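# Place shelf board on wall brackets, pushed to wall

## Task

Take the shelf board off the cart (the cart is movable), set it level across both wall brackets, and slide it back until it touches the wall. Then release it and back the robot away. The robot must not fall over or be left tilted, or the task fails.

## Robot and tools

Robot: a Rainbow Robotics RB-Y1. Its base has two drive wheels and two rear casters, is 0.66 m long and 0.58 m wide, and its front edge sits 0.10 m ahead of the drive axle. It can drive straight and turn in place but cannot move sideways. On top are a torso with a foldable lower part (the leg: ankle, knee, hip), a head with cameras, and left and right arms, each with a parallel gripper. A loose object may occasionally get a brief push from outside.

Frames: the base frame has its origin on the floor midway between the drive wheels, x forward, y left, z up. The reported chest, left_hand and right_hand are in this frame. chest is a spine point 0.08 m below the shoulders; its x faces where the chest faces and its z runs up the spine. Each hand point lies midway between the finger pads; the fingers point along the hand's -z and close along its x. Reported hand positions can be off, more so at full reach. base_odometry is wheel-count only, relative to the base pose at scene start; slip shows up as travel. Its heading runs -3.142 to 3.142, left positive.

execute_actions: arguments actions (a list holding one action, or empty to just read state and images) and cameras (list of head_camera, left_wrist_camera, right_wrist_camera or all; omitted or null means all, [] means none). One action may contain:
- base: exactly one of translate_m (metres, an offset from the current spot, forward positive, -3 to 3) or rotate_rad (radians, an offset turn in place, left/counter-clockwise positive, -3.2 to 3.2). Commands longer than 8.667 s at the top speed are refused.
- joints: absolute targets keyed by joint name; radians, grippers in metres. Ranges: torso_squat_rad 0 to 1.2 (larger lowers a level chest); torso_shift_rad -0.3 to 0.6 (positive pushes hips forward); torso_pitch_rad -0.2 to 1.4 (positive bows forward); torso_yaw_rad -1.5 to 1.5 (positive left); left/right_shoulder_pitch_rad -2.356 to 2.356 (0 hangs, negative raises forward and inward); left_shoulder_roll_rad 0 to 3.141 and right_shoulder_roll_rad -3.141 to 0 (away from the body lifts outward); shoulder_yaw -2.094 to 2.094 (positive swings a bent forearm left, both arms); elbow -2.617 to 0.01 (0 straight, negative bends forward); forearm_roll -3.141 to 3.141 and hand_roll -2.705 to 2.705 (positive counter-clockwise seen from above on a hanging arm, both arms); wrist_pitch -1.57 to 1.919 (negative tips the hand forward); left/right_gripper_m 0 to 0.1 (pad gap); head_pan_rad -0.523 to 0.523 (relative to chest, positive left); head_tilt_rad -0.35 to 1.57 (positive looks down). Done tolerance is ±0.02 rad, grippers ±0.004 m.
- speeds: caps for this action only, translate_m 0.05 to 0.4 m/s, rotate_rad 0.1 to 1.509 rad/s (defaults are the maxima; turns accelerate at 0.5 rad/s²).
- min_time_s: 0.1 to 8, the shortest duration for each arm and head motion.
Top joint speeds: arms 1 rad/s (forearm_roll, wrist_pitch, hand_roll 1.5), head 1.5, squat and pitch 0.3, shift 0.15, torso yaw 0.6, grippers 0.1 m/s. An action lasts at most 15 s. Parts start together and may finish at different times. A joint or base left out may still be driving to an earlier target. Unknown keys or out-of-range values make the whole call refused with no motion.
Torso combinations must also hold: squat + shift <= 1.52; squat - shift + pitch <= 1.57; shift + 0.5 pitch - 0.4 squat <= 0.7; shift + 0.3 pitch - 0.5 squat <= 0.39; otherwise the commanded torso joints stop short with off_target.

wait: seconds, 0 to 10; sends nothing new and returns state and images. zoom_image: camera and region [x0, y0, x1, y1] in that camera's latest full image pixels, origin top-left, at most 504 by 504. head_camera is 896x504; wrist cameras are 644x364. finished_scene: scene, the current scene number; irreversible, and the goal must still hold afterwards. Its result reports success and the next task.

Results: a pictures line lists image order. base_status and joint_status per motion: done (for the base, wheels turned the commanded amount even if slipping), off_target (resting short, may still push), limit_stop_at_<name>, contact_stop, time_out (after 1.5x expected time plus 1 s, torso 2.5x, 14 s cap), stopped_with_arm (torso halted because an arm hit contact), limit_stop_at_own_body (guard halted before touching self), not_followed. On contact_stop, time_out or stopped_with_arm, the whole group (torso joints, or all joints of one arm) stops and holds. joint command not followed plus a cause: line means an arm's targets were withheld for self or arm-arm collision; the gripper still acts, and the robot may retry those targets later. on_its_own lists uncommanded parts; held at is a target, not a position. MOTOR HOT warns at 65 °C; OVER-TEMPERATURE FAULT at 80 °C brakes the arm, stops everything and marks cut keys limit_stop_at_motor_heat; resend targets. After any stop, remaining calls in the same reply are skipped. While you think, the robot keeps the last command.

Cautions: to grip, command an opening at least 0.005 m below the object's width (off_target is then expected). Each arm carries 3 kg; heavy loads far ahead of the drive wheels tip the robot forward with no stop. The base does not halt at furniture and may keep pushing; a bent leg can reach past the front edge and make the torso shove the robot backward unseen. After a stop, first back off arms, then torso, each in a separate action. If both hands hold one object and the torso gets contact_stop immediately with nothing in the way, command every arm joint (not grippers) to its current joint_positions value and resend the torso. Never let the arms strike or press each other, grippers included. Joint load limits in N m: shoulders 63, elbows 32.4, forearm_roll, wrist_pitch and hand_roll 22.5; reaching one halts the robot for 10 s. Avoid drops, slams and hard pushes.

Each tool is called after "Emit:" in YAML: its name, and indented under it one key for each argument.

## Session

Emit:
execute_actions:
  actions: []

Scene clock: 0.00 s.
base_odometry: x=+0.000 y=+0.000 heading=+0.000 (m, m, rad; odometry frame)
base_status: not commanded
joint_positions: torso_squat_rad=+0.350 torso_shift_rad=+0.000 torso_pitch_rad=+0.000 torso_yaw_rad=-0.001 left_shoulder_pitch_rad=+0.001 left_shoulder_roll_rad=+0.037 left_shoulder_yaw_rad=-0.023 left_elbow_rad=-0.177 left_forearm_roll_rad=+0.014 left_wrist_pitch_rad=-0.047 left_hand_roll_rad=-0.002 left_gripper_m=+0.100 right_shoulder_pitch_rad=+0.002 right_shoulder_roll_rad=-0.042 right_shoulder_yaw_rad=+0.012 right_elbow_rad=-0.280 right_forearm_roll_rad=+0.005 right_wrist_pitch_rad=-0.044 right_hand_roll_rad=-0.030 right_gripper_m=+0.099 head_pan_rad=+0.000 head_tilt_rad=+0.400
joint_status: not commanded
chest: x=-0.2280 y=+0.0001 z=+1.2475 quat_wxyz=(+1.000, +0.000, +0.000, +0.000) (m; base frame)
left_hand: x=-0.1318 y=+0.2456 z=+0.5696 quat_wxyz=(+0.994, +0.016, -0.111, -0.008) (m; base frame)
right_hand: x=-0.0844 y=-0.2499 z=+0.5788 quat_wxyz=(+0.987, -0.018, -0.160, -0.004) (m; base frame)
pictures: head_camera, left_wrist_camera, right_wrist_camera
Images, in order (width x height): head_camera 896x504, left_wrist_camera 644x364, right_wrist_camera 644x364.

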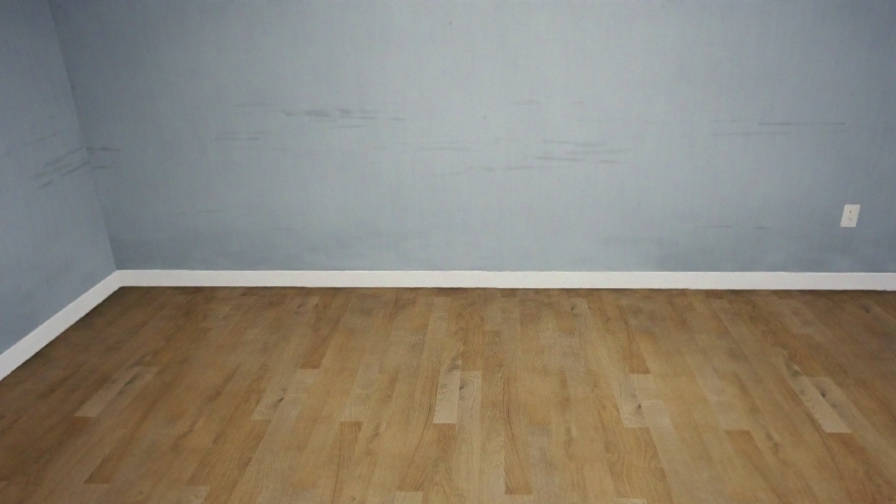

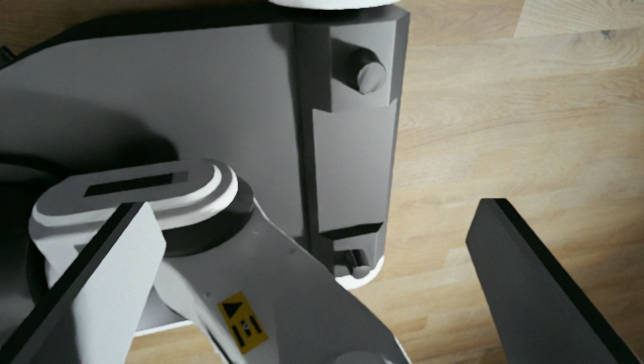

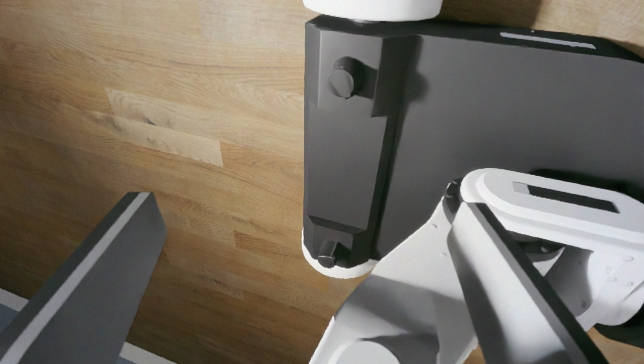

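Emit:
execute_actions:
  actions:
    - {"joints":{"head_pan_rad":-0.52,"head_tilt_rad":0.3,"torso_yaw_rad":-0.6}}
  cameras: ["head_camera"]

Emit:
execute_actions:
  actions:
    - {"base":{"rotate_rad":-1.2}}
  cameras: ["head_camera"]

Scene clock: 6.37 s.
base_odometry: x=+0.000 y=+0.000 heading=+0.000 (m, m, rad; odometry frame)
base_status: not commanded
joint_positions: torso_squat_rad=+0.350 torso_shift_rad=+0.000 torso_pitch_rad=+0.000 torso_yaw_rad=-0.600 left_shoulder_pitch_rad=+0.001 left_shoulder_roll_rad=+0.037 left_shoulder_yaw_rad=-0.023 left_elbow_rad=-0.177 left_forearm_roll_rad=+0.014 left_wrist_pitch_rad=-0.047 left_hand_roll_rad=-0.002 left_gripper_m=+0.100 right_shoulder_pitch_rad=+0.002 right_shoulder_roll_rad=-0.042 right_shoulder_yaw_rad=+0.012 right_elbow_rad=-0.280 right_forearm_roll_rad=+0.005 right_wrist_pitch_rad=-0.044 right_hand_roll_rad=-0.030 right_gripper_m=+0.099 head_pan_rad=-0.520 head_tilt_rad=+0.300
joint_status: all done
chest: x=-0.2280 y=+0.0001 z=+1.2475 quat_wxyz=(+0.955, +0.000, +0.000, -0.296) (m; base frame)
left_hand: x=-0.0100 y=+0.1483 z=+0.5696 quat_wxyz=(+0.947, -0.017, -0.111, -0.301) (m; base frame)
right_hand: x=-0.2503 y=-0.2875 z=+0.5789 quat_wxyz=(+0.942, -0.065, -0.148, -0.295) (m; base frame)
pictures: head_camera
camera_calibration (this result's frames):
head_camera: T_world_to_cam=[[-0.879434, -0.475205, -0.0278535, -0.15469], [-0.113032, 0.265305, -0.957516, 1.42188], [0.462406, -0.838924, -0.287032, 0.449979], [0, 0, 0, 1]] pos_world=[-0.183395, -0.0732434, 1.48632]
Images, in order (width x height): head_camera 896x504.

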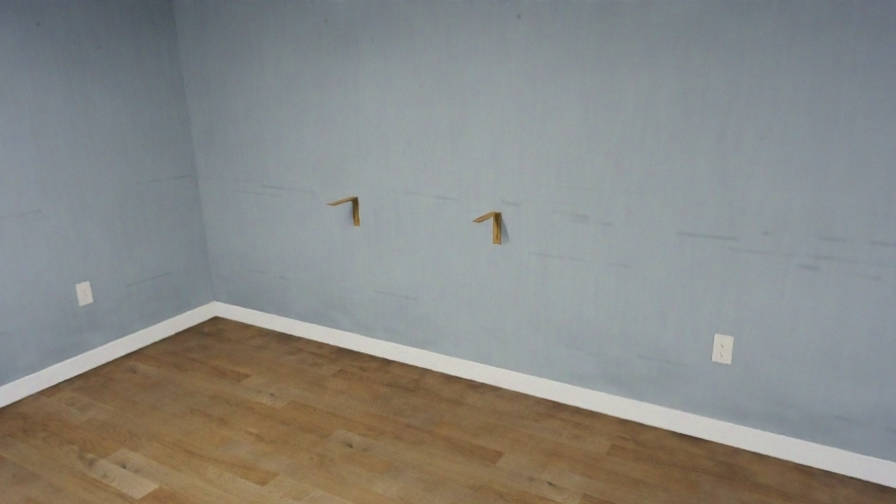

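Scene clock: 10.03 s.
base_odometry: x=+0.000 y=+0.000 heading=-1.200 (m, m, rad; odometry frame)
base_status: done
joint_positions: torso_squat_rad=+0.350 torso_shift_rad=+0.000 torso_pitch_rad=+0.000 torso_yaw_rad=-0.600 left_shoulder_pitch_rad=+0.001 left_shoulder_roll_rad=+0.037 left_shoulder_yaw_rad=-0.023 left_elbow_rad=-0.177 left_forearm_roll_rad=+0.014 left_wrist_pitch_rad=-0.047 left_hand_roll_rad=-0.002 left_gripper_m=+0.100 right_shoulder_pitch_rad=+0.002 right_shoulder_roll_rad=-0.042 right_shoulder_yaw_rad=+0.012 right_elbow_rad=-0.280 right_forearm_roll_rad=+0.005 right_wrist_pitch_rad=-0.044 right_hand_roll_rad=-0.030 right_gripper_m=+0.099 head_pan_rad=-0.520 head_tilt_rad=+0.300
joint_status: not commanded
chest: x=-0.2280 y=+0.0001 z=+1.2475 quat_wxyz=(+0.955, +0.000, +0.000, -0.296) (m; base frame)
left_hand: x=-0.0100 y=+0.1484 z=+0.5696 quat_wxyz=(+0.947, -0.017, -0.111, -0.301) (m; base frame)
right_hand: x=-0.2503 y=-0.2875 z=+0.5789 quat_wxyz=(+0.942, -0.065, -0.148, -0.295) (m; base frame)
pictures: head_camera
camera_calibration (this result's frames):
head_camera: T_world_to_cam=[[-0.879427, -0.475218, -0.0278529, -0.154689], [-0.113031, 0.265293, -0.95752, 1.42188], [0.46242, -0.83892, -0.28702, 0.449978], [0, 0, 0, 1]] pos_world=[-0.1834, -0.07323, 1.48632]
Images, in order (width x height): head_camera 896x504.

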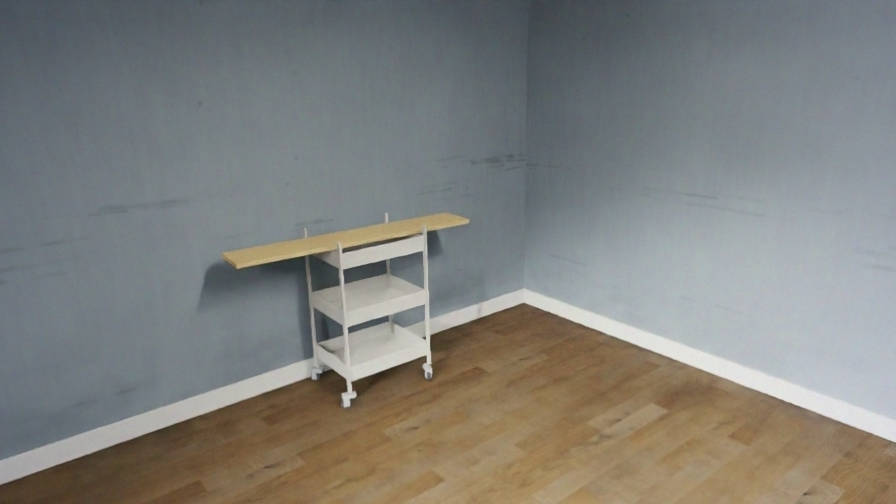

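Emit:
execute_actions:
  actions:
    - {"base":{"rotate_rad":-1.3},"joints":{"head_pan_rad":0.5,"head_tilt_rad":0.45,"torso_yaw_rad":0,"torso_squat_rad":0.87}}
  cameras: []

Emit:
execute_actions:
  actions:
    - {"base":{"translate_m":2.0}}
  cameras: []

Emit:
execute_actions:
  actions:
    - {"base":{"rotate_rad":0.93},"joints":{"head_pan_rad":0,"left_shoulder_pitch_rad":0,"left_shoulder_roll_rad":0.3,"left_shoulder_yaw_rad":0,"left_elbow_rad":-1.571,"left_forearm_roll_rad":0,"left_wrist_pitch_rad":0,"left_hand_roll_rad":0.3,"right_shoulder_pitch_rad":0,"right_shoulder_roll_rad":-0.3,"right_shoulder_yaw_rad":0,"right_elbow_rad":-1.571,"right_forearm_roll_rad":0,"right_wrist_pitch_rad":0,"right_hand_roll_rad":-0.3}}

Scene clock: 83.13 s.
base_odometry: x=+0.000 y=+0.000 heading=-2.499 (m, m, rad; odometry frame)
base_status: done
joint_positions: torso_squat_rad=+0.870 torso_shift_rad=+0.000 torso_pitch_rad=+0.000 torso_yaw_rad=+0.000 left_shoulder_pitch_rad=+0.001 left_shoulder_roll_rad=+0.037 left_shoulder_yaw_rad=-0.023 left_elbow_rad=-0.177 left_forearm_roll_rad=+0.014 left_wrist_pitch_rad=-0.047 left_hand_roll_rad=-0.002 left_gripper_m=+0.100 right_shoulder_pitch_rad=+0.002 right_shoulder_roll_rad=-0.042 right_shoulder_yaw_rad=+0.012 right_elbow_rad=-0.280 right_forearm_roll_rad=+0.005 right_wrist_pitch_rad=-0.044 right_hand_roll_rad=-0.030 right_gripper_m=+0.099 head_pan_rad=+0.500 head_tilt_rad=+0.450
joint_status: all done
chest: x=-0.2281 y=+0.0001 z=+1.0413 quat_wxyz=(+1.000, +0.000, +0.000, +0.000) (m; base frame)
left_hand: x=-0.1319 y=+0.2457 z=+0.3633 quat_wxyz=(+0.994, +0.016, -0.111, -0.007) (m; base frame)
right_hand: x=-0.0841 y=-0.2498 z=+0.3726 quat_wxyz=(+0.987, -0.018, -0.161, -0.003) (m; base frame)
pictures: none
No camera images: the call's "cameras" was empty. Leave "cameras" out to get every camera's image.

Scene clock: 89.70 s.
base_odometry: x=-1.602 y=-1.197 heading=-2.500 (m, m, rad; odometry frame)
base_status: done
joint_positions: torso_squat_rad=+0.870 torso_shift_rad=+0.000 torso_pitch_rad=+0.000 torso_yaw_rad=+0.000 left_shoulder_pitch_rad=+0.001 left_shoulder_roll_rad=+0.037 left_shoulder_yaw_rad=-0.023 left_elbow_rad=-0.177 left_forearm_roll_rad=+0.014 left_wrist_pitch_rad=-0.047 left_hand_roll_rad=-0.002 left_gripper_m=+0.100 right_shoulder_pitch_rad=+0.002 right_shoulder_roll_rad=-0.042 right_shoulder_yaw_rad=+0.012 right_elbow_rad=-0.280 right_forearm_roll_rad=+0.005 right_wrist_pitch_rad=-0.044 right_hand_roll_rad=-0.030 right_gripper_m=+0.099 head_pan_rad=+0.500 head_tilt_rad=+0.450
joint_status: not commanded
chest: x=-0.2279 y=+0.0001 z=+1.0413 quat_wxyz=(+1.000, +0.000, +0.000, +0.000) (m; base frame)
left_hand: x=-0.1319 y=+0.2457 z=+0.3634 quat_wxyz=(+0.994, +0.016, -0.111, -0.007) (m; base frame)
right_hand: x=-0.0841 y=-0.2498 z=+0.3726 quat_wxyz=(+0.987, -0.018, -0.160, -0.003) (m; base frame)
pictures: none
No camera images: the call's "cameras" was empty. Leave "cameras" out to get every camera's image.

Scene clock: 92.77 s.
base_odometry: x=-1.602 y=-1.197 heading=-1.571 (m, m, rad; odometry frame)
base_status: done
joint_positions: torso_squat_rad=+0.870 torso_shift_rad=+0.000 torso_pitch_rad=+0.000 torso_yaw_rad=+0.000 left_shoulder_pitch_rad=+0.000 left_shoulder_roll_rad=+0.300 left_shoulder_yaw_rad=+0.000 left_elbow_rad=-1.571 left_forearm_roll_rad=+0.000 left_wrist_pitch_rad=+0.000 left_hand_roll_rad=+0.300 left_gripper_m=+0.100 right_shoulder_pitch_rad=+0.000 right_shoulder_roll_rad=-0.300 right_shoulder_yaw_rad=+0.000 right_elbow_rad=-1.571 right_forearm_roll_rad=+0.000 right_wrist_pitch_rad=+0.000 right_hand_roll_rad=-0.300 right_gripper_m=+0.099 head_pan_rad=+0.000 head_tilt_rad=+0.450
joint_status: all done
chest: x=-0.2279 y=+0.0001 z=+1.0413 quat_wxyz=(+1.000, +0.000, +0.000, +0.000) (m; base frame)
left_hand: x=+0.2896 y=+0.3107 z=+0.8280 quat_wxyz=(+0.707, +0.000, -0.707, +0.000) (m; base frame)
right_hand: x=+0.2896 y=-0.3106 z=+0.8281 quat_wxyz=(+0.707, +0.000, -0.707, +0.000) (m; base frame)
pictures: head_camera, left_wrist_camera, right_wrist_camera
camera_calibration (this result's frames):
head_camera: T_world_to_cam=[[0.0398974, -0.998611, -0.0344052, 0.0463645], [-0.428406, 0.0140115, -0.903478, 1.0896], [0.902705, 0.0507858, -0.427252, 0.663933], [0, 0, 0, 1]] pos_world=[-0.134393, -0.00268525, 1.26969]
left_wrist_camera: T_world_to_cam=[[-0.0206959, -0.00525226, 0.999772, -0.822651], [-0.616708, -0.78701, -0.0169007, 0.467246], [0.78692, -0.616917, 0.0130487, 0.0386215], [0, 0, 0, 1]] pos_world=[0.240737, 0.387233, 0.829857]
right_wrist_camera: T_world_to_cam=[[-0.00903571, -0.0516456, -0.998625, 0.807287], [-0.626659, 0.778526, -0.0345927, 0.482693], [0.779241, 0.625484, -0.0393987, 0.0828231], [0, 0, 0, 1]] pos_world=[0.245239, -0.385901, 0.826137]
Images, in order (width x height): head_camera 896x504, left_wrist_camera 644x364, right_wrist_camera 644x364.

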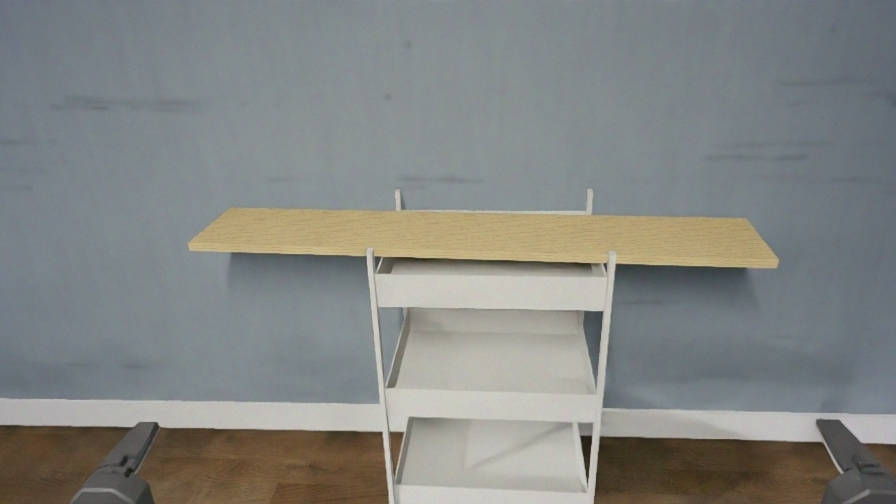

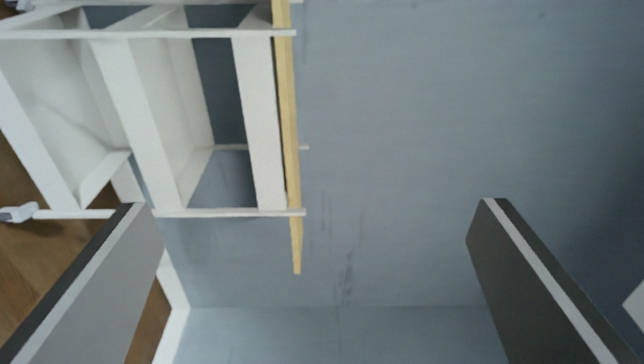

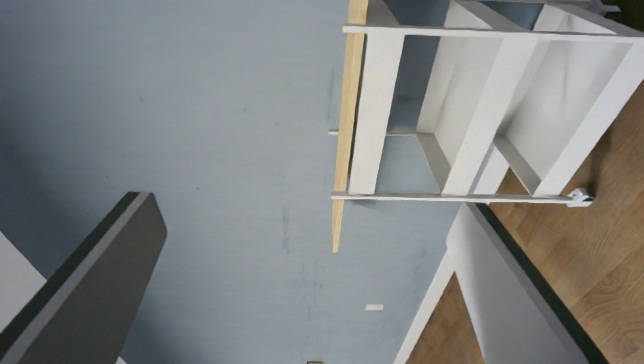

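Emit:
execute_actions:
  actions:
    - {"base":{"rotate_rad":0.18},"joints":{"torso_squat_rad":1.017}}
  cameras: []

Emit:
execute_actions:
  actions:
    - {"base":{"translate_m":0.366}}
  cameras: []

Emit:
execute_actions:
  actions:
    - {"base":{"rotate_rad":-0.27},"joints":{"head_tilt_rad":0.6}}

Scene clock: 140.47 s.
base_odometry: x=-1.602 y=-1.197 heading=-1.391 (m, m, rad; odometry frame)
base_status: done
joint_positions: torso_squat_rad=+1.017 torso_shift_rad=+0.000 torso_pitch_rad=+0.000 torso_yaw_rad=+0.000 left_shoulder_pitch_rad=+0.000 left_shoulder_roll_rad=+0.300 left_shoulder_yaw_rad=+0.000 left_elbow_rad=-1.571 left_forearm_roll_rad=+0.000 left_wrist_pitch_rad=+0.000 left_hand_roll_rad=+0.300 left_gripper_m=+0.100 right_shoulder_pitch_rad=+0.000 right_shoulder_roll_rad=-0.300 right_shoulder_yaw_rad=+0.000 right_elbow_rad=-1.571 right_forearm_roll_rad=+0.000 right_wrist_pitch_rad=+0.000 right_hand_roll_rad=-0.300 right_gripper_m=+0.099 head_pan_rad=+0.000 head_tilt_rad=+0.450
joint_status: all done
chest: x=-0.2280 y=+0.0001 z=+0.9581 quat_wxyz=(+1.000, +0.000, +0.000, +0.000) (m; base frame)
left_hand: x=+0.2896 y=+0.3107 z=+0.7448 quat_wxyz=(+0.707, +0.000, -0.707, +0.000) (m; base frame)
right_hand: x=+0.2896 y=-0.3106 z=+0.7450 quat_wxyz=(+0.707, +0.000, -0.707, +0.000) (m; base frame)
pictures: none
No camera images: the call's "cameras" was empty. Leave "cameras" out to get every camera's image.

Scene clock: 142.83 s.
base_odometry: x=-1.536 y=-1.557 heading=-1.390 (m, m, rad; odometry frame)
base_status: done
joint_positions: torso_squat_rad=+1.017 torso_shift_rad=+0.000 torso_pitch_rad=+0.000 torso_yaw_rad=+0.000 left_shoulder_pitch_rad=+0.000 left_shoulder_roll_rad=+0.300 left_shoulder_yaw_rad=+0.000 left_elbow_rad=-1.571 left_forearm_roll_rad=+0.000 left_wrist_pitch_rad=+0.000 left_hand_roll_rad=+0.300 left_gripper_m=+0.100 right_shoulder_pitch_rad=+0.000 right_shoulder_roll_rad=-0.300 right_shoulder_yaw_rad=+0.000 right_elbow_rad=-1.571 right_forearm_roll_rad=+0.000 right_wrist_pitch_rad=+0.000 right_hand_roll_rad=-0.300 right_gripper_m=+0.099 head_pan_rad=+0.000 head_tilt_rad=+0.450
joint_status: not commanded
chest: x=-0.2279 y=+0.0001 z=+0.9581 quat_wxyz=(+1.000, +0.000, +0.000, +0.000) (m; base frame)
left_hand: x=+0.2896 y=+0.3107 z=+0.7447 quat_wxyz=(+0.707, +0.000, -0.707, +0.000) (m; base frame)
right_hand: x=+0.2896 y=-0.3106 z=+0.7449 quat_wxyz=(+0.707, +0.000, -0.707, +0.000) (m; base frame)
pictures: none
No camera images: the call's "cameras" was empty. Leave "cameras" out to get every camera's image.

Scene clock: 144.60 s.
base_odometry: x=-1.536 y=-1.557 heading=-1.660 (m, m, rad; odometry frame)
base_status: done
joint_positions: torso_squat_rad=+1.017 torso_shift_rad=+0.000 torso_pitch_rad=+0.000 torso_yaw_rad=+0.000 left_shoulder_pitch_rad=+0.000 left_shoulder_roll_rad=+0.300 left_shoulder_yaw_rad=+0.000 left_elbow_rad=-1.571 left_forearm_roll_rad=+0.000 left_wrist_pitch_rad=+0.000 left_hand_roll_rad=+0.300 left_gripper_m=+0.100 right_shoulder_pitch_rad=+0.000 right_shoulder_roll_rad=-0.300 right_shoulder_yaw_rad=+0.000 right_elbow_rad=-1.571 right_forearm_roll_rad=+0.000 right_wrist_pitch_rad=+0.000 right_hand_roll_rad=-0.300 right_gripper_m=+0.099 head_pan_rad=+0.000 head_tilt_rad=+0.600
joint_status: all done
chest: x=-0.2279 y=+0.0001 z=+0.9581 quat_wxyz=(+1.000, +0.000, +0.000, +0.000) (m; base frame)
left_hand: x=+0.2896 y=+0.3107 z=+0.7447 quat_wxyz=(+0.707, +0.000, -0.707, +0.000) (m; base frame)
right_hand: x=+0.2896 y=-0.3106 z=+0.7449 quat_wxyz=(+0.707, +0.000, -0.707, +0.000) (m; base frame)
pictures: head_camera, left_wrist_camera, right_wrist_camera
camera_calibration (this result's frames):
head_camera: T_world_to_cam=[[0.0342625, -0.998615, -0.0399197, 0.0487692], [-0.558657, 0.013983, -0.829281, 0.90169], [0.828691, 0.0507146, -0.557404, 0.763825], [0, 0, 0, 1]] pos_world=[-0.130911, -0.00264376, 1.17546]
left_wrist_camera: T_world_to_cam=[[-0.0205857, -0.00520775, 0.999775, -0.739419], [-0.616698, -0.78702, -0.0167975, 0.465799], [0.786931, -0.616905, 0.0129897, 0.0397451], [0, 0, 0, 1]] pos_world=[0.240759, 0.387261, 0.746561]
right_wrist_camera: T_world_to_cam=[[-0.00914271, -0.0517036, -0.998621, 0.724152], [-0.626654, 0.77853, -0.0345712, 0.479797], [0.779244, 0.625474, -0.0395181, 0.0796018], [0, 0, 0, 1]] pos_world=[0.245258, -0.385884, 0.742886]
Images, in order (width x height): head_camera 896x504, left_wrist_camera 644x364, right_wrist_camera 644x364.

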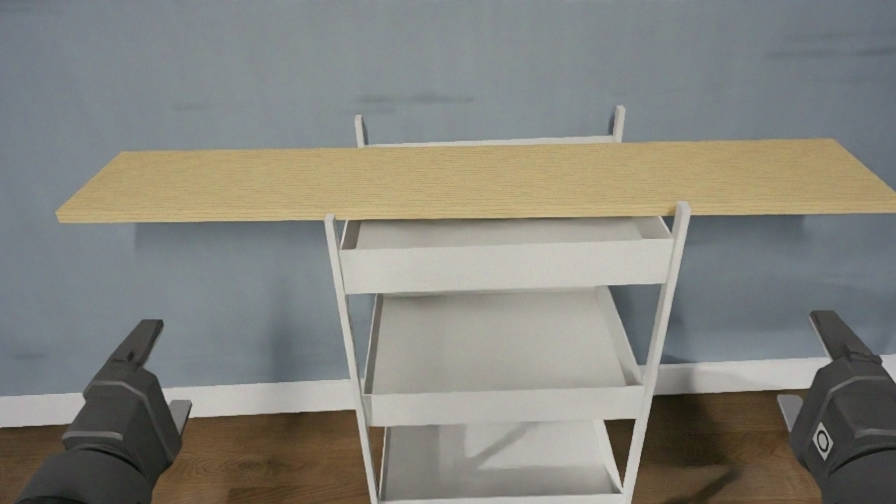

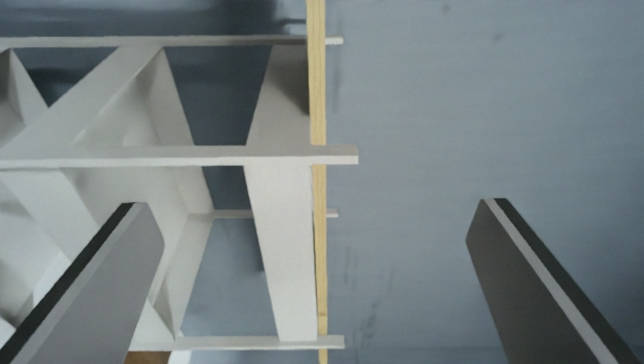

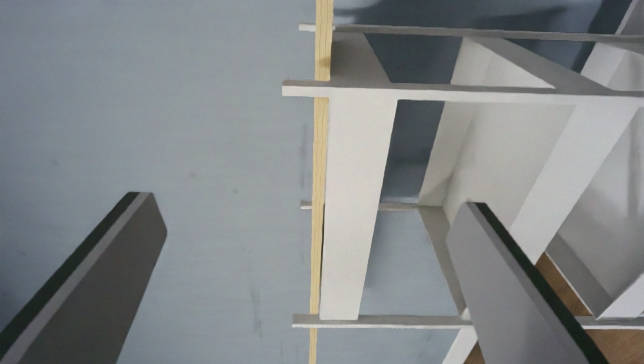

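Emit:
execute_actions:
  actions:
    - {"base":{"translate_m":0.25},"joints":{"torso_squat_rad":1.03,"left_shoulder_roll_rad":0.38,"left_hand_roll_rad":0.38,"right_shoulder_roll_rad":-0.38,"right_hand_roll_rad":-0.38,"head_tilt_rad":0.8}}

Scene clock: 161.83 s.
base_odometry: x=-1.559 y=-1.806 heading=-1.661 (m, m, rad; odometry frame)
base_status: done
joint_positions: torso_squat_rad=+1.030 torso_shift_rad=+0.000 torso_pitch_rad=+0.000 torso_yaw_rad=+0.000 left_shoulder_pitch_rad=+0.000 left_shoulder_roll_rad=+0.380 left_shoulder_yaw_rad=+0.000 left_elbow_rad=-1.571 left_forearm_roll_rad=+0.000 left_wrist_pitch_rad=+0.000 left_hand_roll_rad=+0.380 left_gripper_m=+0.100 right_shoulder_pitch_rad=+0.000 right_shoulder_roll_rad=-0.380 right_shoulder_yaw_rad=+0.000 right_elbow_rad=-1.571 right_forearm_roll_rad=+0.000 right_wrist_pitch_rad=+0.000 right_hand_roll_rad=-0.380 right_gripper_m=+0.099 head_pan_rad=+0.000 head_tilt_rad=+0.800
joint_status: all done
chest: x=-0.2279 y=+0.0001 z=+0.9503 quat_wxyz=(+1.000, +0.000, +0.000, +0.000) (m; base frame)
left_hand: x=+0.2896 y=+0.3339 z=+0.7451 quat_wxyz=(+0.707, +0.000, -0.707, +0.000) (m; base frame)
right_hand: x=+0.2896 y=-0.3338 z=+0.7453 quat_wxyz=(+0.707, +0.000, -0.707, +0.000) (m; base frame)
pictures: head_camera, left_wrist_camera, right_wrist_camera
camera_calibration (this result's frames):
head_camera: T_world_to_cam=[[0.0255788, -0.998618, -0.0459201, 0.0535751], [-0.712252, 0.0140268, -0.701784, 0.716951], [0.701458, 0.0506575, -0.710909, 0.909909], [0, 0, 0, 1]] pos_world=[-0.128983, -0.00264919, 1.15247]
left_wrist_camera: T_world_to_cam=[[-0.0206629, -0.00519082, 0.999773, -0.739726], [-0.616642, -0.787063, -0.016831, 0.484074], [0.786972, -0.61685, 0.0130622, 0.0539568], [0, 0, 0, 1]] pos_world=[0.240753, 0.41044, 0.747001]
right_wrist_camera: T_world_to_cam=[[-0.00906817, -0.0516627, -0.998623, 0.723407], [-0.626581, 0.778588, -0.0345897, 0.49787], [0.779303, 0.625405, -0.0394313, 0.0940184], [0, 0, 0, 1]] pos_world=[0.245247, -0.409062, 0.743339]
Images, in order (width x height): head_camera 896x504, left_wrist_camera 644x364, right_wrist_camera 644x364.

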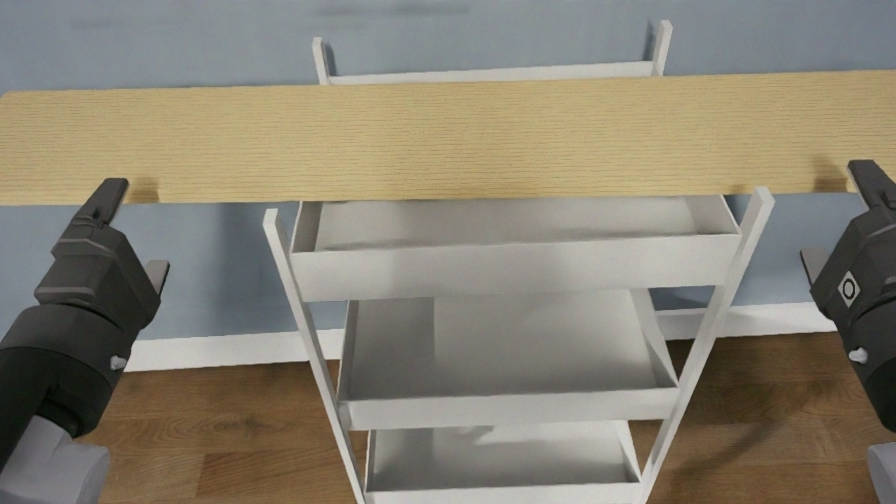

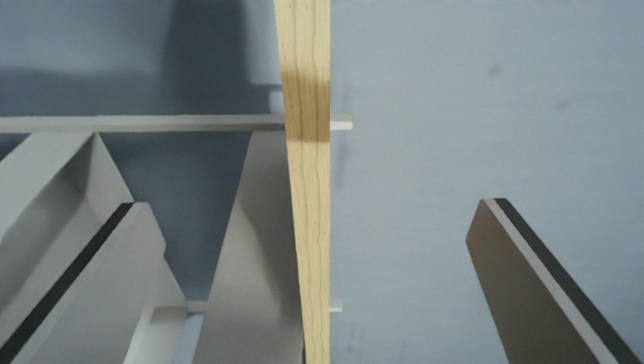

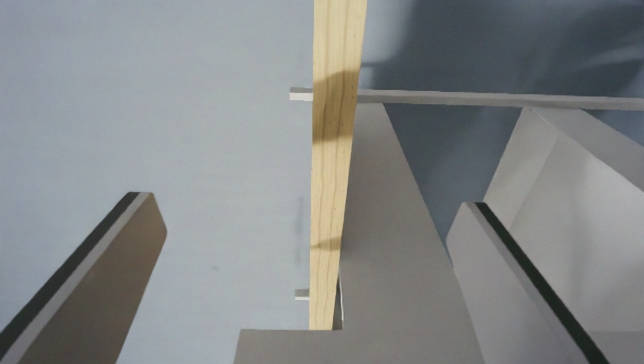

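Emit:
execute_actions:
  actions:
    - {"base":{"translate_m":0.095},"joints":{"torso_squat_rad":1.045},"speeds":{"translate_m":0.1}}

Scene clock: 174.53 s.
base_odometry: x=-1.567 y=-1.901 heading=-1.662 (m, m, rad; odometry frame)
base_status: done
joint_positions: torso_squat_rad=+1.045 torso_shift_rad=+0.000 torso_pitch_rad=+0.000 torso_yaw_rad=+0.000 left_shoulder_pitch_rad=+0.000 left_shoulder_roll_rad=+0.380 left_shoulder_yaw_rad=+0.000 left_elbow_rad=-1.571 left_forearm_roll_rad=+0.000 left_wrist_pitch_rad=+0.000 left_hand_roll_rad=+0.380 left_gripper_m=+0.100 right_shoulder_pitch_rad=+0.000 right_shoulder_roll_rad=-0.380 right_shoulder_yaw_rad=+0.000 right_elbow_rad=-1.571 right_forearm_roll_rad=+0.000 right_wrist_pitch_rad=+0.000 right_hand_roll_rad=-0.380 right_gripper_m=+0.099 head_pan_rad=+0.000 head_tilt_rad=+0.800
joint_status: all done
chest: x=-0.2280 y=+0.0001 z=+0.9413 quat_wxyz=(+1.000, +0.000, +0.000, +0.000) (m; base frame)
left_hand: x=+0.2896 y=+0.3339 z=+0.7361 quat_wxyz=(+0.707, +0.000, -0.707, +0.000) (m; base frame)
right_hand: x=+0.2896 y=-0.3338 z=+0.7363 quat_wxyz=(+0.707, +0.000, -0.707, +0.000) (m; base frame)
pictures: head_camera, left_wrist_camera, right_wrist_camera
camera_calibration (this result's frames):
head_camera: T_world_to_cam=[[0.0255827, -0.998618, -0.0459179, 0.0531594], [-0.712192, 0.0140268, -0.701844, 0.710638], [0.701518, 0.0506574, -0.710849, 0.903465], [0, 0, 0, 1]] pos_world=[-0.129046, -0.0026492, 1.14342]
left_wrist_camera: T_world_to_cam=[[-0.0207106, -0.00520452, 0.999772, -0.730685], [-0.616629, -0.787073, -0.0168709, 0.483935], [0.786981, -0.616838, 0.0130915, 0.0540857], [0, 0, 0, 1]] pos_world=[0.240711, 0.410451, 0.737975]
right_wrist_camera: T_world_to_cam=[[-0.00900171, -0.0516674, -0.998624, 0.714383], [-0.626575, 0.778591, -0.0346352, 0.497573], [0.779309, 0.625401, -0.0393821, 0.0936511], [0, 0, 0, 1]] pos_world=[0.245215, -0.409065, 0.734322]
Images, in order (width x height): head_camera 896x504, left_wrist_camera 644x364, right_wrist_camera 644x364.

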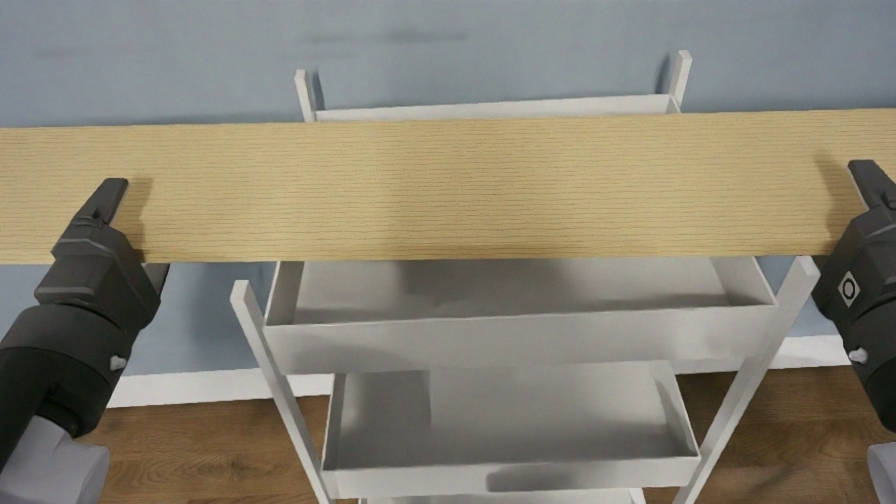

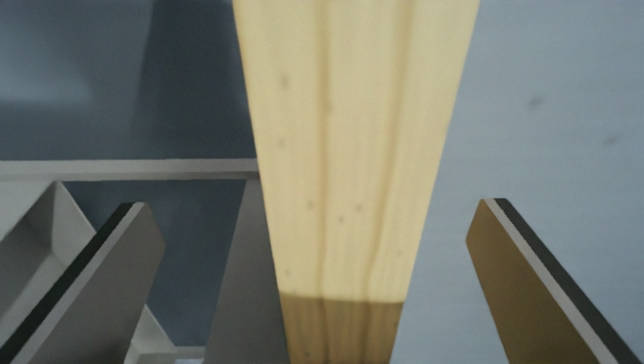

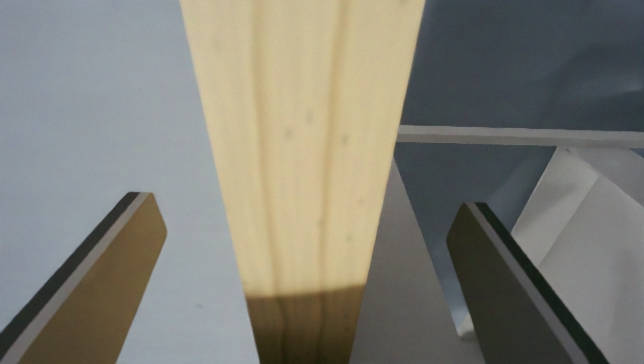

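Emit:
execute_actions:
  actions:
    - {"joints":{"left_gripper_m":0.0,"right_gripper_m":0.0,"torso_squat_rad":1.04}}
  cameras: []

Emit:
execute_actions:
  actions:
    - {"joints":{"torso_squat_rad":0.86}}

Scene clock: 180.77 s.
base_odometry: x=-1.567 y=-1.901 heading=-1.662 (m, m, rad; odometry frame)
base_status: not commanded
joint_positions: torso_squat_rad=+1.040 torso_shift_rad=+0.000 torso_pitch_rad=+0.000 torso_yaw_rad=+0.000 left_shoulder_pitch_rad=-0.001 left_shoulder_roll_rad=+0.380 left_shoulder_yaw_rad=+0.000 left_elbow_rad=-1.572 left_forearm_roll_rad=+0.000 left_wrist_pitch_rad=-0.001 left_hand_roll_rad=+0.380 left_gripper_m=+0.018 right_shoulder_pitch_rad=+0.000 right_shoulder_roll_rad=-0.380 right_shoulder_yaw_rad=+0.000 right_elbow_rad=-1.570 right_forearm_roll_rad=+0.000 right_wrist_pitch_rad=+0.000 right_hand_roll_rad=-0.380 right_gripper_m=+0.017 head_pan_rad=+0.000 head_tilt_rad=+0.800
joint_status: left_gripper_m off_target (ended at +0.018, target +0.000); right_gripper_m off_target (ended at +0.017, target +0.000); the others done
chest: x=-0.2279 y=+0.0001 z=+0.9443 quat_wxyz=(+1.000, +0.000, +0.000, +0.000) (m; base frame)
left_hand: x=+0.2899 y=+0.3337 z=+0.7403 quat_wxyz=(+0.706, +0.000, -0.708, +0.000) (m; base frame)
right_hand: x=+0.2895 y=-0.3339 z=+0.7387 quat_wxyz=(+0.708, +0.000, -0.707, +0.000) (m; base frame)
pictures: none
No camera images: the call's "cameras" was empty. Leave "cameras" out to get every camera's image.

Scene clock: 182.17 s.
base_odometry: x=-1.567 y=-1.901 heading=-1.662 (m, m, rad; odometry frame)
base_status: not commanded
joint_positions: torso_squat_rad=+0.860 torso_shift_rad=+0.000 torso_pitch_rad=+0.001 torso_yaw_rad=+0.000 left_shoulder_pitch_rad=+0.001 left_shoulder_roll_rad=+0.380 left_shoulder_yaw_rad=+0.000 left_elbow_rad=-1.570 left_forearm_roll_rad=+0.000 left_wrist_pitch_rad=+0.001 left_hand_roll_rad=+0.380 left_gripper_m=+0.018 right_shoulder_pitch_rad=+0.002 right_shoulder_roll_rad=-0.380 right_shoulder_yaw_rad=+0.001 right_elbow_rad=-1.569 right_forearm_roll_rad=+0.000 right_wrist_pitch_rad=+0.001 right_hand_roll_rad=-0.380 right_gripper_m=+0.017 head_pan_rad=+0.000 head_tilt_rad=+0.800
joint_status: all done
chest: x=-0.2275 y=+0.0001 z=+1.0467 quat_wxyz=(+1.000, +0.000, +0.001, +0.000) (m; base frame)
left_hand: x=+0.2895 y=+0.3340 z=+0.8398 quat_wxyz=(+0.708, +0.000, -0.706, +0.001) (m; base frame)
right_hand: x=+0.2893 y=-0.3340 z=+0.8393 quat_wxyz=(+0.709, +0.000, -0.705, +0.000) (m; base frame)
pictures: head_camera, left_wrist_camera, right_wrist_camera
camera_calibration (this result's frames):
head_camera: T_world_to_cam=[[0.0255396, -0.998615, -0.0460065, 0.0580534], [-0.712864, 0.0140712, -0.701161, 0.784057], [0.700837, 0.0507038, -0.711517, 0.978665], [0, 0, 0, 1]] pos_world=[-0.128441, -0.00268162, 1.24876]
left_wrist_camera: T_world_to_cam=[[-0.0171237, -0.00471966, 0.999842, -0.835665], [-0.616254, -0.787418, -0.0142712, 0.483548], [0.787361, -0.616401, 0.010575, 0.0547571], [0, 0, 0, 1]] pos_world=[0.240565, 0.410562, 0.841855]
right_wrist_camera: T_world_to_cam=[[-0.0143321, -0.0517246, -0.998559, 0.818675], [-0.626222, 0.779014, -0.0313643, 0.498416], [0.779513, 0.624869, -0.0435559, 0.101367], [0, 0, 0, 1]] pos_world=[0.244836, -0.409269, 0.837542]
Images, in order (width x height): head_camera 896x504, left_wrist_camera 644x364, right_wrist_camera 644x364.

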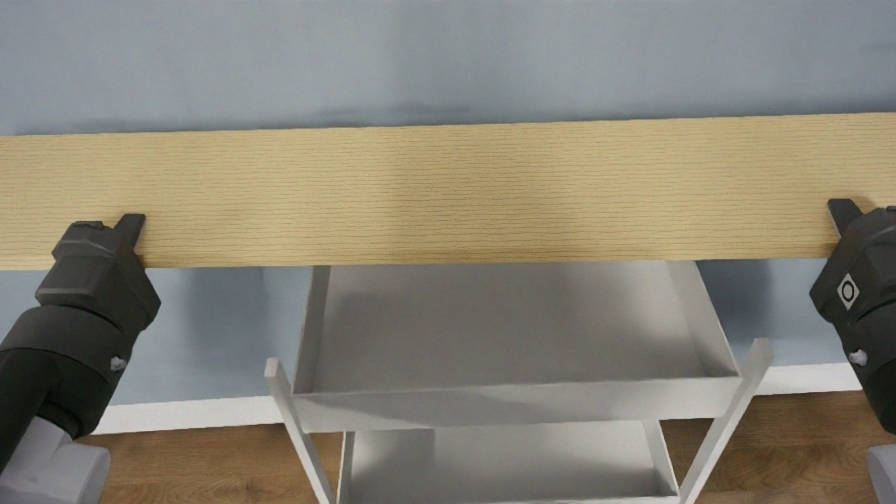

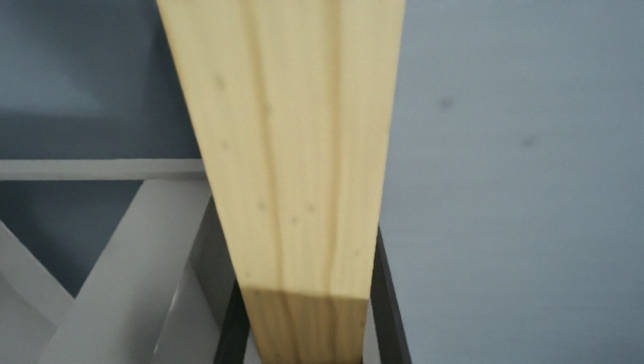

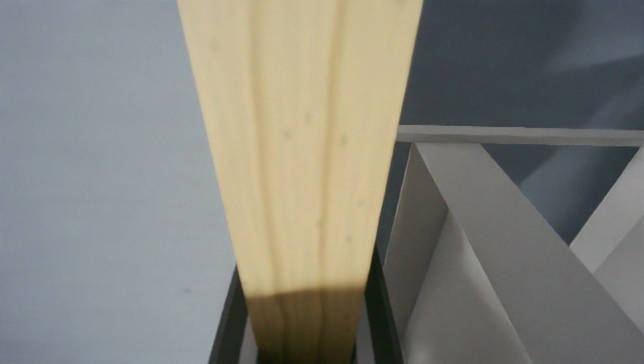

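Emit:
execute_actions:
  actions:
    - {"base":{"translate_m":-0.7},"joints":{"torso_squat_rad":0.74,"head_tilt_rad":0.5}}
  cameras: []

Emit:
execute_actions:
  actions:
    - {"base":{"rotate_rad":1.65}}
  cameras: ["head_camera"]

Emit:
execute_actions:
  actions:
    - {"base":{"translate_m":2.82}}
  cameras: []

Emit:
execute_actions:
  actions:
    - {"base":{"rotate_rad":-1.585},"joints":{"head_tilt_rad":0.4}}

Scene clock: 198.80 s.
base_odometry: x=-1.503 y=-1.203 heading=-1.663 (m, m, rad; odometry frame)
base_status: done
joint_positions: torso_squat_rad=+0.740 torso_shift_rad=+0.000 torso_pitch_rad=+0.001 torso_yaw_rad=+0.000 left_shoulder_pitch_rad=+0.001 left_shoulder_roll_rad=+0.380 left_shoulder_yaw_rad=+0.000 left_elbow_rad=-1.570 left_forearm_roll_rad=+0.000 left_wrist_pitch_rad=+0.001 left_hand_roll_rad=+0.380 left_gripper_m=+0.018 right_shoulder_pitch_rad=+0.002 right_shoulder_roll_rad=-0.380 right_shoulder_yaw_rad=+0.001 right_elbow_rad=-1.569 right_forearm_roll_rad=+0.000 right_wrist_pitch_rad=+0.001 right_hand_roll_rad=-0.380 right_gripper_m=+0.017 head_pan_rad=+0.000 head_tilt_rad=+0.500
joint_status: all done
chest: x=-0.2276 y=+0.0001 z=+1.1069 quat_wxyz=(+1.000, +0.000, +0.001, +0.000) (m; base frame)
left_hand: x=+0.2894 y=+0.3340 z=+0.9000 quat_wxyz=(+0.708, +0.000, -0.706, +0.001) (m; base frame)
right_hand: x=+0.2892 y=-0.3340 z=+0.8995 quat_wxyz=(+0.709, +0.000, -0.705, +0.000) (m; base frame)
pictures: none
No camera images: the call's "cameras" was empty. Leave "cameras" out to get every camera's image.

Scene clock: 202.77 s.
base_odometry: x=-1.504 y=-1.203 heading=-0.014 (m, m, rad; odometry frame)
base_status: done
joint_positions: torso_squat_rad=+0.740 torso_shift_rad=+0.000 torso_pitch_rad=+0.001 torso_yaw_rad=+0.000 left_shoulder_pitch_rad=+0.001 left_shoulder_roll_rad=+0.380 left_shoulder_yaw_rad=+0.000 left_elbow_rad=-1.570 left_forearm_roll_rad=+0.000 left_wrist_pitch_rad=+0.001 left_hand_roll_rad=+0.380 left_gripper_m=+0.018 right_shoulder_pitch_rad=+0.002 right_shoulder_roll_rad=-0.380 right_shoulder_yaw_rad=+0.001 right_elbow_rad=-1.569 right_forearm_roll_rad=+0.000 right_wrist_pitch_rad=+0.001 right_hand_roll_rad=-0.380 right_gripper_m=+0.017 head_pan_rad=+0.000 head_tilt_rad=+0.500
joint_status: not commanded
chest: x=-0.2276 y=+0.0001 z=+1.1069 quat_wxyz=(+1.000, +0.000, +0.001, +0.000) (m; base frame)
left_hand: x=+0.2894 y=+0.3340 z=+0.9000 quat_wxyz=(+0.708, +0.000, -0.706, +0.001) (m; base frame)
right_hand: x=+0.2892 y=-0.3340 z=+0.8995 quat_wxyz=(+0.709, +0.000, -0.705, +0.000) (m; base frame)
pictures: head_camera
camera_calibration (this result's frames):
head_camera: T_world_to_cam=[[0.0380896, -0.998614, -0.0363187, 0.0507809], [-0.47363, 0.0139617, -0.880613, 1.10983], [0.8799, 0.0507439, -0.472442, 0.745927], [0, 0, 0, 1]] pos_world=[-0.132625, -0.00263585, 1.33158]
Images, in order (width x height): head_camera 896x504.

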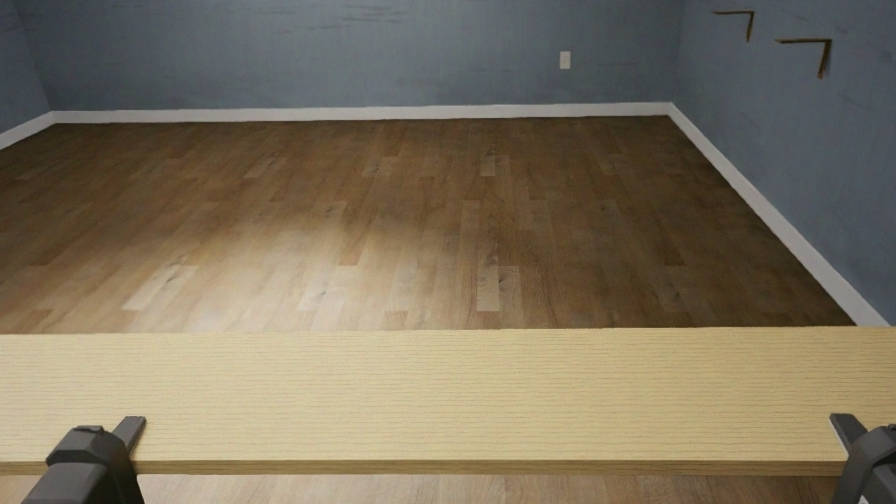

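Scene clock: 211.23 s.
base_odometry: x=+1.316 y=-1.241 heading=-0.013 (m, m, rad; odometry frame)
base_status: done
joint_positions: torso_squat_rad=+0.740 torso_shift_rad=+0.000 torso_pitch_rad=+0.001 torso_yaw_rad=+0.000 left_shoulder_pitch_rad=+0.001 left_shoulder_roll_rad=+0.380 left_shoulder_yaw_rad=+0.000 left_elbow_rad=-1.570 left_forearm_roll_rad=+0.000 left_wrist_pitch_rad=+0.001 left_hand_roll_rad=+0.380 left_gripper_m=+0.018 right_shoulder_pitch_rad=+0.002 right_shoulder_roll_rad=-0.380 right_shoulder_yaw_rad=+0.001 right_elbow_rad=-1.569 right_forearm_roll_rad=+0.000 right_wrist_pitch_rad=+0.001 right_hand_roll_rad=-0.380 right_gripper_m=+0.017 head_pan_rad=+0.000 head_tilt_rad=+0.500
joint_status: not commanded
chest: x=-0.2275 y=+0.0001 z=+1.1069 quat_wxyz=(+1.000, +0.000, +0.001, +0.000) (m; base frame)
left_hand: x=+0.2895 y=+0.3340 z=+0.8999 quat_wxyz=(+0.708, +0.000, -0.706, +0.001) (m; base frame)
right_hand: x=+0.2892 y=-0.3340 z=+0.8994 quat_wxyz=(+0.709, +0.000, -0.705, +0.000) (m; base frame)
pictures: none
No camera images: the call's "cameras" was empty. Leave "cameras" out to get every camera's image.

Scene clock: 215.13 s.
base_odometry: x=+1.316 y=-1.240 heading=-1.598 (m, m, rad; odometry frame)
base_status: done
joint_positions: torso_squat_rad=+0.740 torso_shift_rad=+0.000 torso_pitch_rad=+0.001 torso_yaw_rad=+0.000 left_shoulder_pitch_rad=+0.001 left_shoulder_roll_rad=+0.380 left_shoulder_yaw_rad=+0.000 left_elbow_rad=-1.570 left_forearm_roll_rad=+0.000 left_wrist_pitch_rad=+0.001 left_hand_roll_rad=+0.380 left_gripper_m=+0.018 right_shoulder_pitch_rad=+0.002 right_shoulder_roll_rad=-0.380 right_shoulder_yaw_rad=+0.001 right_elbow_rad=-1.569 right_forearm_roll_rad=+0.000 right_wrist_pitch_rad=+0.001 right_hand_roll_rad=-0.380 right_gripper_m=+0.017 head_pan_rad=+0.000 head_tilt_rad=+0.400
joint_status: all done
chest: x=-0.2275 y=+0.0001 z=+1.1069 quat_wxyz=(+1.000, +0.000, +0.001, +0.000) (m; base frame)
left_hand: x=+0.2894 y=+0.3340 z=+0.8999 quat_wxyz=(+0.708, +0.000, -0.706, +0.001) (m; base frame)
right_hand: x=+0.2892 y=-0.3340 z=+0.8994 quat_wxyz=(+0.709, +0.000, -0.705, +0.000) (m; base frame)
pictures: head_camera, left_wrist_camera, right_wrist_camera
camera_calibration (this result's frames):
head_camera: T_world_to_cam=[[0.0415587, -0.998612, -0.0323459, 0.0462913], [-0.383536, 0.013949, -0.92342, 1.18436], [0.92259, 0.050782, -0.382424, 0.63692], [0, 0, 0, 1]] pos_world=[-0.135296, -0.00263754, 1.33873]
left_wrist_camera: T_world_to_cam=[[-0.0168545, -0.004606, 0.999847, -0.895827], [-0.616239, -0.787435, -0.0140155, 0.484147], [0.787379, -0.616381, 0.0104335, 0.0542777], [0, 0, 0, 1]] pos_world=[0.240514, 0.410564, 0.90191]
right_wrist_camera: T_world_to_cam=[[-0.0146103, -0.0517757, -0.998552, 0.878734], [-0.62622, 0.779021, -0.0312303, 0.500141], [0.77951, 0.624856, -0.0438047, 0.104245], [0, 0, 0, 1]] pos_world=[0.244777, -0.409261, 0.897647]
Images, in order (width x height): head_camera 896x504, left_wrist_camera 644x364, right_wrist_camera 644x364.

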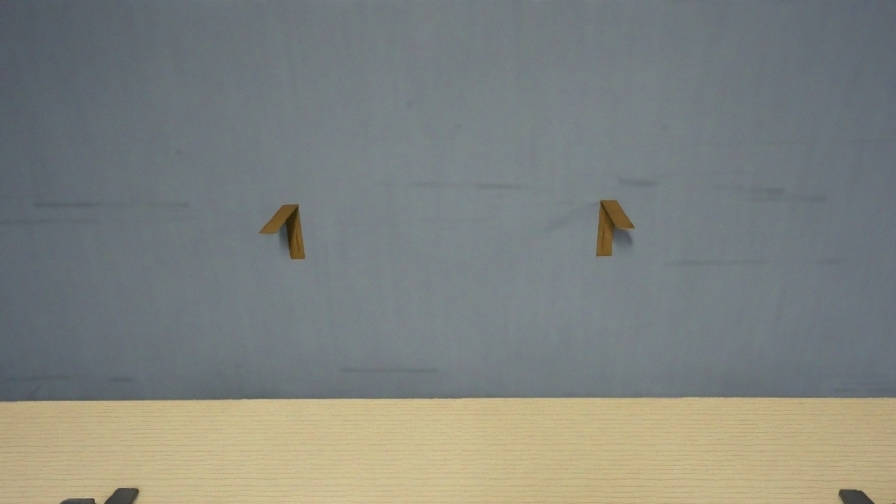

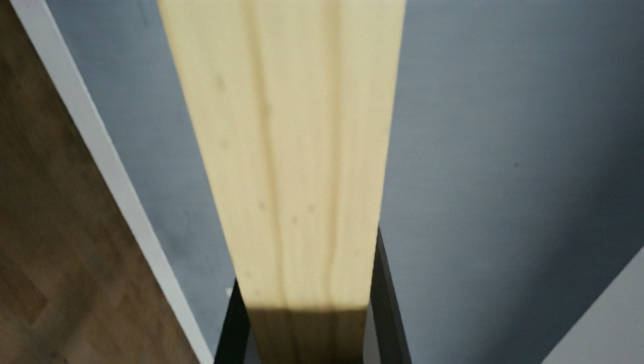

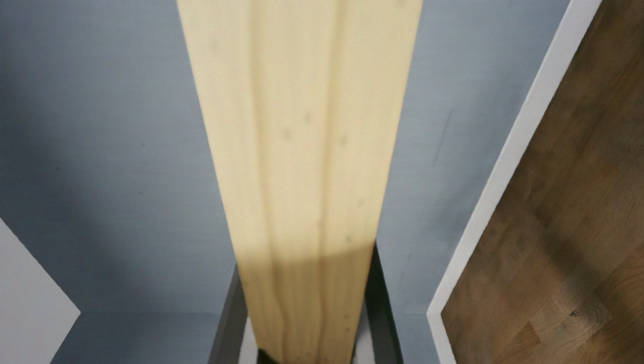

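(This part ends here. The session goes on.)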